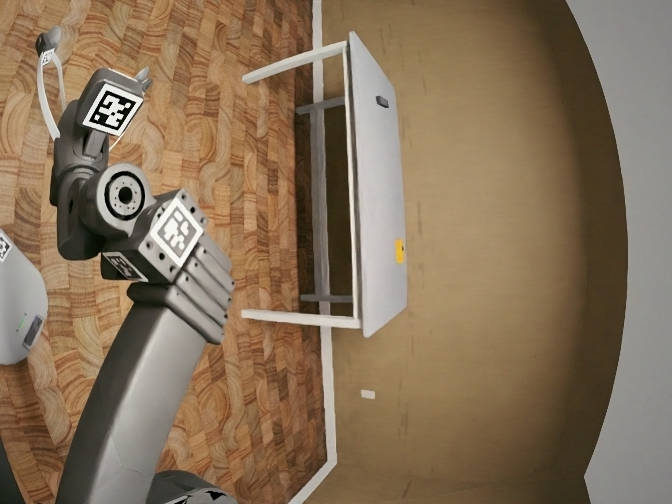

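Scene clock: 20.67 s.
r1.base_odometry: x=+0.000 y=+0.000 heading=+0.000 (m, m, rad; r1's odometry frame)
r1.turned_by_wheels: +0.000 (rad since the last result)
r1.turned_by_imu: +0.000 (rad since the last result)
r1.base_tilt: forward=+0.3 right=+0.9 (deg)
r1.lidar_m: 1.66 2.13 2.15 0.74 1.24 1.14 1.15 1.02 0.93 0.94 1.18 1.66
r1.head_depth_mm: 1576 1547 1543 1536 1531 1523 1508 / 1637 1641 1637 1608 1607 1600 1598 / 1693 1706 1704 1690 1690 1685 1658 / 1736 1801 1806 1768 1763 1745 1723 / 1734 1886 1868 1847 1830 1826 1829 / 1745 1960 1948 1945 1920 1909 1905 / 1553 2099 1850 - - 2016 2018
r1.base_status: not commanded
r1.joint_positions: lift_m=+0.345 arm_m=-0.002 wrist_yaw_rad=+2.931 wrist_pitch_rad=-0.611 wrist_roll_rad=+0.014 gripper_m=+0.037 head_pan_rad=-0.003 head_tilt_rad=-0.005
r1.joint_status: not commanded
r1.motor_effort: left_wheel=+1(1) right_wheel=+1(0) lift_m=+27(27) arm_m=+0(1) wrist_yaw_rad=+0(0) wrist_pitch_rad=+4(4) wrist_roll_rad=+0(0) gripper_m=+0(0) head_pan_rad=+0(0) head_tilt_rad=+0(1) (%)
r1.hand_pose: x=+0.0198 y=+0.0484 z=+0.3175 quat_wxyz=(+0.284, +0.697, +0.139, +0.644) (m; r1's base frame)
r1.wrist_depth_mm: - - - - - - - / 999 - 950 898 895 882 878 / 806 787 752 764 736 733 707 / 681 648 649 621 635 612 609 / 571 570 - 561 539 529 525 / 509 - - - 466 467 466 / 455 - - - 429 418 414
r2.base_odometry: x=+0.000 y=+0.000 heading=+0.000 (m, m, rad; r2's odometry frame)
r2.turned_by_wheels: +0.000 (rad since the last result)
r2.turned_by_imu: +0.001 (rad since the last result)
r2.base_tilt: forward=+0.6 right=-0.6 (deg)
r2.lidar_m: 1.42 1.41 1.52 2.25 2.32 1.82 1.47 1.45 1.56 2.34 2.42 1.81
r2.head_depth_mm: 1711 1699 1697 1698 1673 1665 1649 / 1648 1622 1622 1621 1611 1602 1604 / 1549 1562 1555 1570 1552 1533 1529 / 1491 1504 1485 - - 1453 1468 / 1448 1449 1445 - - 1422 1410 / 1392 1382 1384 - - 1359 1360 / 1347 1326 1342 - - 1319 1308
r2.base_status: not commanded
r2.joint_positions: lift_m=+0.586 arm_m=+0.003 wrist_yaw_rad=+2.916 wrist_pitch_rad=-0.569 wrist_roll_rad=-0.014 gripper_m=+0.037 head_pan_rad=-0.014 head_tilt_rad=-0.023
r2.joint_status: not commanded
r2.motor_effort: left_wheel=+0(0) right_wheel=+0(0) lift_m=+19(20) arm_m=+0(0) wrist_yaw_rad=+0(0) wrist_pitch_rad=+4(4) wrist_roll_rad=+0(0) gripper_m=+0(0) head_pan_rad=+0(0) head_tilt_rad=+2(1) (%)
r2.hand_pose: x=+0.0241 y=+0.0498 z=+0.5666 quat_wxyz=(+0.273, +0.692, +0.123, +0.657) (m; r2's base frame)
r2.wrist_depth_mm: - - - - - - - / - - - - - - - / - - - - - - - / - - - - 999 982 966 / 889 881 893 872 872 853 854 / 780 774 - 769 - 758 742 / 701 680 - 695 677 667 673
r3.base_odometry: x=+1.493 y=-0.486 heading=+1.945 (m, m, rad; r3's odometry frame)
r3.turned_by_wheels: +2.260 (rad since the last result)
r3.turned_by_imu: +2.283 (rad since the last result)
r3.base_tilt: forward=-1.2 right=-0.3 (deg)
r3.lidar_m: 1.69 2.03 2.42 1.40 1.77 2.92 2.17 0.73 0.52 0.50 0.52 0.70
r3.head_depth_mm: - - - - 538 871 1109 / - - - - - 864 1109 / - - - - - 864 1103 / 2962 3182 2806 632 524 860 1095 / 3015 3212 2734 640 553 857 1135 / 3007 3274 2493 655 538 851 1085 / 514 517 524 595 648 845 1073
r3.base_status: done
r3.joint_positions: lift_m=+1.098 arm_m=+0.080 wrist_yaw_rad=+0.631 wrist_pitch_rad=-1.544 wrist_roll_rad=+0.004 gripper_m=+0.150 head_pan_rad=-1.577 head_tilt_rad=-0.691
r3.joint_status: all done
joint sent to its limit — the command would take r3.lift_m past its upper limit, so that joint was sent only as far as its limit.
r3.motor_effort: left_wheel=-2(5) right_wheel=+1(5) lift_m=+37(49) arm_m=+3(3) wrist_yaw_rad=+0(1) wrist_pitch_rad=-2(9) wrist_roll_rad=+1(1) gripper_m=+0(0) head_pan_rad=+3(32) head_tilt_rad=-6(36) (%)
r3.hand_pose: x=-0.0318 y=-0.2108 z=+0.9802 quat_wxyz=(+0.634, +0.625, -0.330, -0.314) (m; r3's base frame)
r3.wrist_depth_mm: - - - 919 259 260 264 / - - - - 807 269 270 / - - - - - 276 275 / - - - - - - 285 / - - - - - - 980 / - - - - - - - / - - - - - - -
pictures: r3_head_camera (sideways: a quarter turn clockwise sets it upright)
camera_calibration (this result's frames):
r3_head_camera: T_world_to_cam=[[-0.0341552, 0.626371, -0.778776, 1.03197], [0.998995, -0.0012237, -0.0447977, 0.0574586], [-0.029013, -0.779524, -0.6257, 0.772763], [0, 0, 0, 1]] pos_world=[0.00026652, -0.0439409, 1.28977]
Images, in order (width x height): r3_head_camera 896x504.

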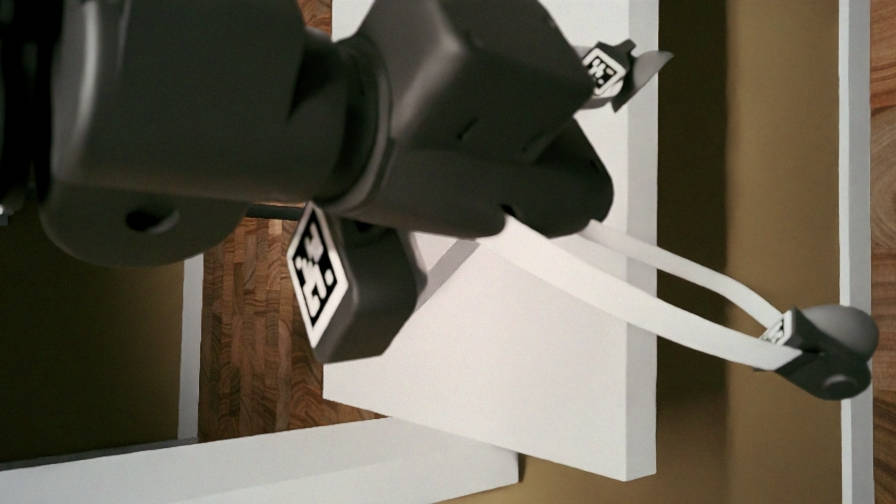

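Emit:
{"fn": "execute_actions", "kwargs": {
  "actions": [
    {"r3":{"joints":{"arm_m":0.44,"lift_m":1.075}}}
  ],
  "cameras": ["r3_wrist_camera"]
}}

Scene clock: 24.77 s.
r1.base_odometry: x=+0.000 y=+0.000 heading=+0.000 (m, m, rad; r1's odometry frame)
r1.turned_by_wheels: +0.000 (rad since the last result)
r1.turned_by_imu: +0.000 (rad since the last result)
r1.base_tilt: forward=+0.4 right=+0.9 (deg)
r1.lidar_m: 1.66 2.12 2.15 0.74 1.24 1.14 1.14 1.01 0.94 0.95 1.19 1.66
r1.head_depth_mm: 1588 1560 1527 1534 1535 1523 1507 / 1642 1648 1640 1633 1615 1594 1597 / 1700 1717 1710 1694 1685 1666 1650 / 1743 1795 1784 1766 1745 1736 1730 / 1746 1886 1865 1861 1841 1822 1827 / 1746 1982 1947 1939 1948 1923 1897 / 1542 2088 1851 - - 2039 1982
r1.base_status: not commanded
r1.joint_positions: lift_m=+0.345 arm_m=-0.002 wrist_yaw_rad=+2.931 wrist_pitch_rad=-0.611 wrist_roll_rad=+0.014 gripper_m=+0.037 head_pan_rad=-0.003 head_tilt_rad=-0.005
r1.joint_status: not commanded
r1.motor_effort: left_wheel=+1(0) right_wheel=+0(0) lift_m=+27(27) arm_m=+0(1) wrist_yaw_rad=+0(0) wrist_pitch_rad=+4(4) wrist_roll_rad=+0(0) gripper_m=+0(0) head_pan_rad=+0(0) head_tilt_rad=+2(0) (%)
r1.hand_pose: x=+0.0198 y=+0.0484 z=+0.3175 quat_wxyz=(+0.284, +0.697, +0.139, +0.644) (m; r1's base frame)
r1.wrist_depth_mm: - - - - - - - / - - 963 869 858 859 839 / 803 777 769 758 735 710 700 / 671 651 638 634 631 612 603 / 581 568 - 554 556 535 522 / 501 - - - 472 468 460 / 451 - - - 426 419 412
r2.base_odometry: x=+0.000 y=+0.000 heading=+0.000 (m, m, rad; r2's odometry frame)
r2.turned_by_wheels: +0.000 (rad since the last result)
r2.turned_by_imu: +0.001 (rad since the last result)
r2.base_tilt: forward=+0.6 right=-0.5 (deg)
r2.lidar_m: 1.42 1.41 1.52 2.24 2.32 1.82 1.46 1.45 1.56 2.34 2.43 1.80
r2.head_depth_mm: 1716 1699 1695 1691 1685 1670 1671 / 1647 1632 1625 1622 1614 1593 1594 / 1566 1559 1564 1568 1560 1533 1525 / 1503 1483 1505 - - 1456 1457 / 1452 1440 1446 - - 1423 1418 / 1389 1375 1383 - - 1366 1366 / 1342 1332 1330 - - 1322 1307
r2.base_status: not commanded
r2.joint_positions: lift_m=+0.586 arm_m=+0.003 wrist_yaw_rad=+2.916 wrist_pitch_rad=-0.569 wrist_roll_rad=-0.014 gripper_m=+0.037 head_pan_rad=-0.014 head_tilt_rad=-0.023
r2.joint_status: not commanded
r2.motor_effort: left_wheel=+0(0) right_wheel=+1(0) lift_m=+19(19) arm_m=+0(0) wrist_yaw_rad=+1(0) wrist_pitch_rad=+4(4) wrist_roll_rad=-1(0) gripper_m=+0(1) head_pan_rad=+1(1) head_tilt_rad=+2(1) (%)
r2.hand_pose: x=+0.0241 y=+0.0498 z=+0.5666 quat_wxyz=(+0.273, +0.692, +0.123, +0.657) (m; r2's base frame)
r2.wrist_depth_mm: - - - - - - - / - - - - - - - / - - - - - - - / - - - - 990 984 987 / 882 856 922 867 890 848 859 / 787 770 - 764 - 755 742 / 693 682 - 682 671 672 665
r3.base_odometry: x=+1.493 y=-0.486 heading=+1.945 (m, m, rad; r3's odometry frame)
r3.turned_by_wheels: +0.000 (rad since the last result)
r3.turned_by_imu: +0.001 (rad since the last result)
r3.base_tilt: forward=-1.1 right=-0.4 (deg)
r3.lidar_m: 1.69 2.03 2.41 1.40 1.77 2.93 2.17 0.73 0.52 0.50 0.52 0.70
r3.head_depth_mm: 3041 3266 2573 675 553 869 1107 / 3030 3209 2566 672 550 868 1105 / - - 1474 617 546 861 1103 / 3038 3226 2546 633 544 858 1094 / 2996 3287 2569 657 541 854 1091 / 3001 3242 2486 654 538 853 1083 / 513 516 523 593 648 847 1079
r3.base_status: not commanded
r3.joint_positions: lift_m=+1.075 arm_m=+0.440 wrist_yaw_rad=+0.630 wrist_pitch_rad=-1.545 wrist_roll_rad=+0.004 gripper_m=+0.150 head_pan_rad=-1.577 head_tilt_rad=-0.691
r3.joint_status: all done
r3.motor_effort: left_wheel=-2(1) right_wheel=+1(1) lift_m=+30(31) arm_m=+3(4) wrist_yaw_rad=+2(1) wrist_pitch_rad=-2(2) wrist_roll_rad=+0(0) gripper_m=+0(0) head_pan_rad=+3(3) head_tilt_rad=-7(7) (%)
r3.hand_pose: x=-0.0319 y=-0.5707 z=+0.9571 quat_wxyz=(+0.634, +0.625, -0.330, -0.314) (m; r3's base frame)
r3.wrist_depth_mm: 196 232 234 236 235 237 - / 223 237 235 209 242 245 246 / 241 243 241 216 245 249 252 / 248 248 248 221 252 257 258 / 254 255 255 227 261 262 265 / 259 264 262 233 268 - 271 / 270 269 271 239 274 280 279
pictures: r3_wrist_camera
camera_calibration (this result's frames):
r3_wrist_camera: T_world_to_cam=[[-0.802218, -0.59626, 0.0303378, -0.402559], [-0.586331, 0.7964, 0.148201, 0.323007], [-0.112528, 0.101102, -0.988492, 1.16406], [0, 0, 0, 1]] pos_world=[-0.00256216, -0.614961, 1.11501]
Images, in order (width x height): r3_wrist_camera 644x364.

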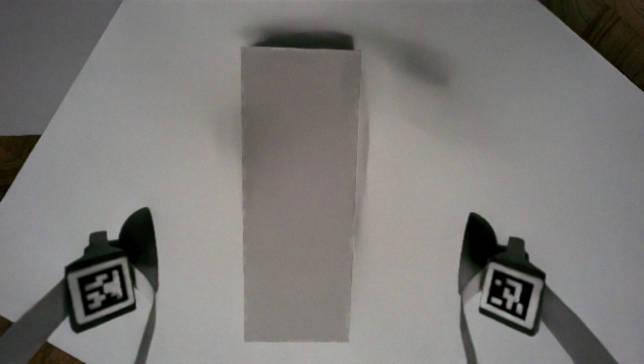

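Emit:
{"fn": "execute_actions", "kwargs": {
  "actions": [
    {"r3":{"joints":{"arm_m":0.431,"lift_m":1.002,"gripper_m":0.12}}}
  ],
  "cameras": []
}}

Emit:
{"fn": "execute_actions", "kwargs": {
  "actions": [
    {"r3":{"joints":{"gripper_m":-0.06}}}
  ],
  "cameras": []
}}

Emit:
{"fn": "execute_actions", "kwargs": {
  "actions": [
    {"r3":{"joints":{"lift_m":1.03}}}
  ],
  "cameras": ["r3_wrist_camera"]
}}

Scene clock: 26.67 s.
r1.base_odometry: x=+0.000 y=+0.000 heading=+0.000 (m, m, rad; r1's odometry frame)
r1.turned_by_wheels: +0.000 (rad since the last result)
r1.turned_by_imu: +0.000 (rad since the last result)
r1.base_tilt: forward=+0.4 right=+1.0 (deg)
r1.lidar_m: 1.66 2.13 2.15 0.74 1.24 1.14 1.15 1.02 0.94 0.95 1.18 1.66
r1.head_depth_mm: 1581 1557 1539 1538 1527 1515 1516 / 1630 1638 1625 1620 1615 1602 1599 / 1695 1716 1704 1702 1675 1666 1660 / 1741 1801 1779 1767 1759 1742 1744 / 1729 1881 1877 1855 1860 1824 1813 / 1750 1974 1958 1951 1914 1937 1922 / 1541 2080 1862 - - 1993 1984
r1.base_status: not commanded
r1.joint_positions: lift_m=+0.345 arm_m=-0.002 wrist_yaw_rad=+2.931 wrist_pitch_rad=-0.611 wrist_roll_rad=+0.014 gripper_m=+0.037 head_pan_rad=-0.003 head_tilt_rad=-0.005
r1.joint_status: not commanded
r1.motor_effort: left_wheel=+0(0) right_wheel=+0(1) lift_m=+26(27) arm_m=-1(0) wrist_yaw_rad=+0(0) wrist_pitch_rad=+4(4) wrist_roll_rad=+0(0) gripper_m=+0(0) head_pan_rad=+0(0) head_tilt_rad=+0(0) (%)
r1.hand_pose: x=+0.0198 y=+0.0484 z=+0.3175 quat_wxyz=(+0.284, +0.697, +0.139, +0.644) (m; r1's base frame)
r1.wrist_depth_mm: - - - - - - - / - - 962 898 895 883 869 / 795 774 756 748 730 737 730 / 685 662 636 645 633 605 608 / 574 567 - 559 549 526 529 / 506 - - - 462 473 462 / 459 - - - 429 424 416
r2.base_odometry: x=+0.000 y=+0.000 heading=+0.000 (m, m, rad; r2's odometry frame)
r2.turned_by_wheels: +0.000 (rad since the last result)
r2.turned_by_imu: +0.000 (rad since the last result)
r2.base_tilt: forward=+0.6 right=-0.5 (deg)
r2.lidar_m: 1.43 1.41 1.52 2.24 2.32 1.82 1.47 1.45 1.56 2.34 2.43 1.80
r2.head_depth_mm: 1711 1697 1707 1687 1688 1677 1669 / 1626 1621 1632 1613 1599 1602 1594 / 1561 1558 1558 1562 1549 1539 1525 / 1512 1497 1493 - - 1461 1457 / 1435 1435 1452 - - 1432 1406 / 1386 1380 1391 - - 1350 1356 / 1340 1323 1337 - - 1314 1313
r2.base_status: not commanded
r2.joint_positions: lift_m=+0.586 arm_m=+0.003 wrist_yaw_rad=+2.916 wrist_pitch_rad=-0.569 wrist_roll_rad=-0.014 gripper_m=+0.037 head_pan_rad=-0.014 head_tilt_rad=-0.023
r2.joint_status: not commanded
r2.motor_effort: left_wheel=+0(0) right_wheel=+0(1) lift_m=+19(19) arm_m=+0(0) wrist_yaw_rad=+0(0) wrist_pitch_rad=+4(4) wrist_roll_rad=-1(1) gripper_m=+0(0) head_pan_rad=+0(1) head_tilt_rad=+1(1) (%)
r2.hand_pose: x=+0.0241 y=+0.0498 z=+0.5666 quat_wxyz=(+0.273, +0.692, +0.123, +0.657) (m; r2's base frame)
r2.wrist_depth_mm: - - - - - - - / - - - - - - - / - - - - - - - / - - - - - 979 994 / 878 888 906 867 882 846 844 / 784 785 - 757 - 759 743 / 699 691 - 692 677 668 665
r3.base_odometry: x=+1.493 y=-0.486 heading=+1.945 (m, m, rad; r3's odometry frame)
r3.turned_by_wheels: +0.000 (rad since the last result)
r3.turned_by_imu: +0.000 (rad since the last result)
r3.base_tilt: forward=-1.1 right=-0.5 (deg)
r3.lidar_m: 1.69 2.03 2.42 1.40 1.78 2.93 2.17 0.73 0.53 0.50 0.52 0.70
r3.head_depth_mm: 2900 - 2594 676 553 866 1113 / - 3222 2590 672 549 868 1105 / - - 823 616 547 863 1100 / 3012 3327 817 626 543 858 1097 / 3014 3234 2528 656 541 855 1091 / 3005 3241 2496 653 537 852 1084 / 515 517 524 593 646 845 1076
r3.base_status: not commanded
r3.joint_positions: lift_m=+1.002 arm_m=+0.431 wrist_yaw_rad=+0.630 wrist_pitch_rad=-1.545 wrist_roll_rad=+0.004 gripper_m=+0.120 head_pan_rad=-1.577 head_tilt_rad=-0.691
r3.joint_status: all done
r3.motor_effort: left_wheel=-1(1) right_wheel=+1(1) lift_m=+30(29) arm_m=-3(4) wrist_yaw_rad=+1(0) wrist_pitch_rad=-2(2) wrist_roll_rad=+1(1) gripper_m=+0(84) head_pan_rad=+3(3) head_tilt_rad=-6(7) (%)
r3.hand_pose: x=-0.0319 y=-0.5623 z=+0.8841 quat_wxyz=(+0.634, +0.625, -0.330, -0.314) (m; r3's base frame)
r3.wrist_depth_mm: 163 164 136 136 166 168 169 / 168 168 140 139 171 173 173 / 172 172 143 143 175 177 179 / 175 177 147 147 180 181 183 / 179 180 151 151 184 186 188 / 184 - 155 154 190 190 193 / 188 191 160 159 194 197 198
pictures: none
No camera images: the call's "cameras" was empty. Leave "cameras" out to get every camera's image.

Scene clock: 28.97 s.
r1.base_odometry: x=+0.000 y=+0.000 heading=+0.000 (m, m, rad; r1's odometry frame)
r1.turned_by_wheels: +0.000 (rad since the last result)
r1.turned_by_imu: +0.000 (rad since the last result)
r1.base_tilt: forward=+0.4 right=+0.9 (deg)
r1.lidar_m: 1.66 2.12 2.15 0.74 1.23 1.14 1.15 1.02 0.93 0.94 1.18 1.66
r1.head_depth_mm: 1586 1571 1561 1531 1537 1519 1500 / 1636 1643 1616 1622 1610 1600 1589 / 1695 1720 1713 1698 1687 1676 1661 / 1734 1803 1774 1777 1751 1744 1734 / 1736 1882 1854 1858 1839 1829 1816 / 1732 1977 1964 1939 1952 1925 1895 / 1543 2083 1842 - - 2038 1987
r1.base_status: not commanded
r1.joint_positions: lift_m=+0.345 arm_m=-0.002 wrist_yaw_rad=+2.931 wrist_pitch_rad=-0.611 wrist_roll_rad=+0.014 gripper_m=+0.037 head_pan_rad=-0.003 head_tilt_rad=-0.005
r1.joint_status: not commanded
r1.motor_effort: left_wheel=+0(0) right_wheel=+0(0) lift_m=+27(27) arm_m=+0(1) wrist_yaw_rad=+0(0) wrist_pitch_rad=+4(4) wrist_roll_rad=+0(0) gripper_m=+0(0) head_pan_rad=+0(0) head_tilt_rad=+2(1) (%)
r1.hand_pose: x=+0.0198 y=+0.0484 z=+0.3175 quat_wxyz=(+0.284, +0.697, +0.139, +0.644) (m; r1's base frame)
r1.wrist_depth_mm: - - - - - - - / 999 - 957 883 916 858 839 / 804 770 753 756 740 725 701 / 667 658 636 644 617 608 599 / 572 565 - 565 545 529 526 / 507 - - - 466 475 467 / 452 - - - 428 416 418
r2.base_odometry: x=+0.000 y=+0.000 heading=+0.000 (m, m, rad; r2's odometry frame)
r2.turned_by_wheels: +0.000 (rad since the last result)
r2.turned_by_imu: +0.001 (rad since the last result)
r2.base_tilt: forward=+0.6 right=-0.5 (deg)
r2.lidar_m: 1.43 1.40 1.52 2.25 2.31 1.82 1.47 1.45 1.56 2.33 2.43 1.80
r2.head_depth_mm: 1718 1710 1681 1691 1681 1663 1660 / 1641 1630 1636 1614 1600 1593 1602 / 1571 1558 1555 1565 1547 1540 1531 / 1502 1497 1498 - - 1467 1453 / 1430 1442 1439 - - 1420 1407 / 1389 1380 1384 - - 1360 1357 / 1343 1332 1336 - - 1317 1302
r2.base_status: not commanded
r2.joint_positions: lift_m=+0.586 arm_m=+0.003 wrist_yaw_rad=+2.916 wrist_pitch_rad=-0.569 wrist_roll_rad=-0.014 gripper_m=+0.037 head_pan_rad=-0.014 head_tilt_rad=-0.023
r2.joint_status: not commanded
r2.motor_effort: left_wheel=+0(1) right_wheel=+0(0) lift_m=+19(19) arm_m=+0(0) wrist_yaw_rad=+0(0) wrist_pitch_rad=+4(4) wrist_roll_rad=-1(0) gripper_m=+1(0) head_pan_rad=-1(0) head_tilt_rad=+1(1) (%)
r2.hand_pose: x=+0.0241 y=+0.0498 z=+0.5666 quat_wxyz=(+0.273, +0.692, +0.123, +0.657) (m; r2's base frame)
r2.wrist_depth_mm: - - - - - - - / - - - - - - - / - - - - - - - / - - - - - 986 984 / 892 884 901 861 878 847 850 / 782 771 - 767 - 752 746 / 699 681 - 696 669 675 667
r3.base_odometry: x=+1.493 y=-0.486 heading=+1.945 (m, m, rad; r3's odometry frame)
r3.turned_by_wheels: +0.000 (rad since the last result)
r3.turned_by_imu: +0.001 (rad since the last result)
r3.base_tilt: forward=-1.3 right=-0.4 (deg)
r3.lidar_m: 1.69 2.03 2.42 1.40 1.77 2.92 2.17 0.73 0.52 0.50 0.52 0.70
r3.head_depth_mm: 2932 - 2591 676 553 869 1114 / - 3199 2556 672 550 863 1111 / - - 820 612 546 861 1103 / 2977 3313 815 623 544 861 1098 / 3023 3243 2523 658 541 856 1094 / 3021 3244 2491 653 538 852 1083 / 514 516 523 593 647 847 1077
r3.base_status: not commanded
r3.joint_positions: lift_m=+1.002 arm_m=+0.431 wrist_yaw_rad=+0.630 wrist_pitch_rad=-1.545 wrist_roll_rad=+0.004 gripper_m=-0.058 head_pan_rad=-1.577 head_tilt_rad=-0.691
r3.joint_status: all done
r3.motor_effort: left_wheel=-1(1) right_wheel=+0(2) lift_m=+31(32) arm_m=-2(3) wrist_yaw_rad=+1(0) wrist_pitch_rad=-2(2) wrist_roll_rad=+1(1) gripper_m=-45(100) head_pan_rad=+3(3) head_tilt_rad=-7(7) (%)
r3.hand_pose: x=-0.0319 y=-0.5622 z=+0.8840 quat_wxyz=(+0.634, +0.625, -0.330, -0.314) (m; r3's base frame)
r3.wrist_depth_mm: 163 164 134 133 166 168 169 / 167 168 136 136 170 172 174 / 171 171 139 139 174 177 178 / 175 176 143 142 179 181 183 / 179 180 145 146 183 185 187 / 184 184 149 150 151 190 192 / 189 190 154 154 194 196 198
pictures: none
No camera images: the call's "cameras" was empty. Leave "cameras" out to get every camera's image.

Scene clock: 30.00 s.
r1.base_odometry: x=+0.000 y=+0.000 heading=+0.000 (m, m, rad; r1's odometry frame)
r1.turned_by_wheels: +0.000 (rad since the last result)
r1.turned_by_imu: +0.000 (rad since the last result)
r1.base_tilt: forward=+0.4 right=+0.9 (deg)
r1.lidar_m: 1.67 2.12 2.16 0.74 1.23 1.14 1.15 1.02 0.94 0.94 1.18 1.66
r1.head_depth_mm: 1571 1556 1548 1542 1534 1532 1511 / 1634 1642 1625 1618 1618 1597 1591 / 1677 1730 1706 1679 1692 1673 1656 / 1723 1796 1789 1772 1763 1735 1728 / 1729 1874 1879 1856 1858 1833 1801 / 1733 1964 1958 1956 1937 1907 1917 / 1541 2076 1840 - - 2010 1993
r1.base_status: not commanded
r1.joint_positions: lift_m=+0.345 arm_m=-0.002 wrist_yaw_rad=+2.931 wrist_pitch_rad=-0.611 wrist_roll_rad=+0.014 gripper_m=+0.037 head_pan_rad=-0.003 head_tilt_rad=-0.005
r1.joint_status: not commanded
r1.motor_effort: left_wheel=+0(1) right_wheel=+0(0) lift_m=+27(27) arm_m=+0(0) wrist_yaw_rad=+0(0) wrist_pitch_rad=+4(4) wrist_roll_rad=+0(0) gripper_m=+0(0) head_pan_rad=+0(0) head_tilt_rad=+2(1) (%)
r1.hand_pose: x=+0.0198 y=+0.0484 z=+0.3175 quat_wxyz=(+0.284, +0.697, +0.139, +0.644) (m; r1's base frame)
r1.wrist_depth_mm: - - - - - - - / 988 - 938 875 913 845 853 / 785 785 792 748 731 715 702 / 668 644 645 633 626 605 599 / 582 563 - 556 547 523 526 / 510 - - - 464 468 462 / 453 - - - 432 419 415
r2.base_odometry: x=+0.000 y=+0.000 heading=+0.000 (m, m, rad; r2's odometry frame)
r2.turned_by_wheels: +0.000 (rad since the last result)
r2.turned_by_imu: +0.000 (rad since the last result)
r2.base_tilt: forward=+0.6 right=-0.5 (deg)
r2.lidar_m: 1.43 1.41 1.51 2.24 2.32 1.82 1.47 1.45 1.56 2.33 2.43 1.80
r2.head_depth_mm: 1717 1705 1686 1682 1682 1673 1671 / 1647 1626 1633 1615 1608 1589 1582 / 1581 1569 1552 1556 1557 1529 1509 / 1486 1504 1499 - - 1451 1471 / 1439 1448 1440 - - 1431 1409 / 1391 1384 1387 - - 1354 1361 / 1336 1331 1338 - - 1332 1306
r2.base_status: not commanded
r2.joint_positions: lift_m=+0.586 arm_m=+0.003 wrist_yaw_rad=+2.916 wrist_pitch_rad=-0.569 wrist_roll_rad=-0.014 gripper_m=+0.037 head_pan_rad=-0.014 head_tilt_rad=-0.023
r2.joint_status: not commanded
r2.motor_effort: left_wheel=+0(0) right_wheel=+0(0) lift_m=+19(19) arm_m=+0(0) wrist_yaw_rad=+0(0) wrist_pitch_rad=+4(4) wrist_roll_rad=-1(1) gripper_m=+0(0) head_pan_rad=+0(0) head_tilt_rad=+2(1) (%)
r2.hand_pose: x=+0.0241 y=+0.0498 z=+0.5666 quat_wxyz=(+0.273, +0.692, +0.123, +0.657) (m; r2's base frame)
r2.wrist_depth_mm: - - - - - - - / - - - - - - - / - - - - - - - / - - - - - - 994 / 903 899 918 864 879 855 846 / 785 774 - 774 - 759 739 / 699 690 - 692 662 672 655
r3.base_odometry: x=+1.493 y=-0.486 heading=+1.945 (m, m, rad; r3's odometry frame)
r3.turned_by_wheels: +0.000 (rad since the last result)
r3.turned_by_imu: +0.000 (rad since the last result)
r3.base_tilt: forward=-1.0 right=-0.4 (deg)
r3.lidar_m: 1.69 2.03 2.42 1.40 1.77 2.93 2.17 0.73 0.52 0.50 0.52 0.70
r3.head_depth_mm: - 3295 2591 678 554 868 1111 / - 3192 2562 670 550 865 1105 / - - 2241 605 547 861 1099 / 2972 3175 817 622 543 858 1092 / 3006 3220 2527 658 540 854 1090 / 3018 3260 2473 654 538 856 1081 / 514 516 524 593 647 848 1076
r3.base_status: not commanded
r3.joint_positions: lift_m=+1.030 arm_m=+0.431 wrist_yaw_rad=+0.630 wrist_pitch_rad=-1.545 wrist_roll_rad=+0.004 gripper_m=-0.054 head_pan_rad=-1.577 head_tilt_rad=-0.691
r3.joint_status: all done
r3.on_its_own: gripper_m is held at -0.056, not at your -0.060, by its stall guard, which is still easing
r3.motor_effort: left_wheel=-1(1) right_wheel=+0(0) lift_m=+41(41) arm_m=-3(3) wrist_yaw_rad=+0(0) wrist_pitch_rad=-2(2) wrist_roll_rad=+1(1) gripper_m=-44(45) head_pan_rad=+3(2) head_tilt_rad=-6(7) (%)
r3.hand_pose: x=-0.0319 y=-0.5622 z=+0.9117 quat_wxyz=(+0.634, +0.625, -0.330, -0.314) (m; r3's base frame)
r3.wrist_depth_mm: 188 188 133 133 191 194 196 / 193 194 136 136 196 199 200 / 197 199 139 139 201 204 205 / 201 204 143 143 207 209 210 / 207 206 145 146 212 215 216 / 213 213 149 150 151 221 223 / 220 221 154 153 226 228 230
pictures: r3_wrist_camera
camera_calibration (this result's frames):
r3_wrist_camera: T_world_to_cam=[[-0.802214, -0.596265, 0.0303354, -0.396146], [-0.586307, 0.796369, 0.148456, 0.322692], [-0.112678, 0.101308, -0.988454, 1.11841], [0, 0, 0, 1]] pos_world=[-0.00257722, -0.606494, 1.06961]
Images, in order (width x height): r3_wrist_camera 644x364.

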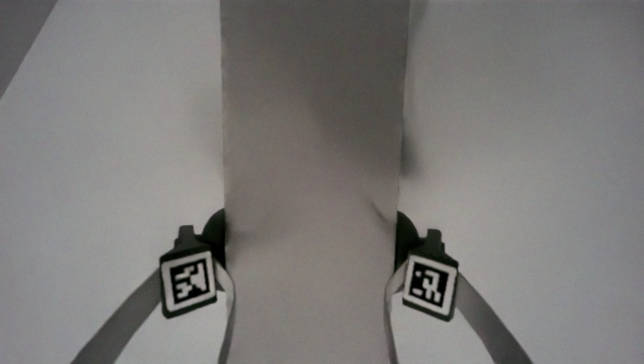

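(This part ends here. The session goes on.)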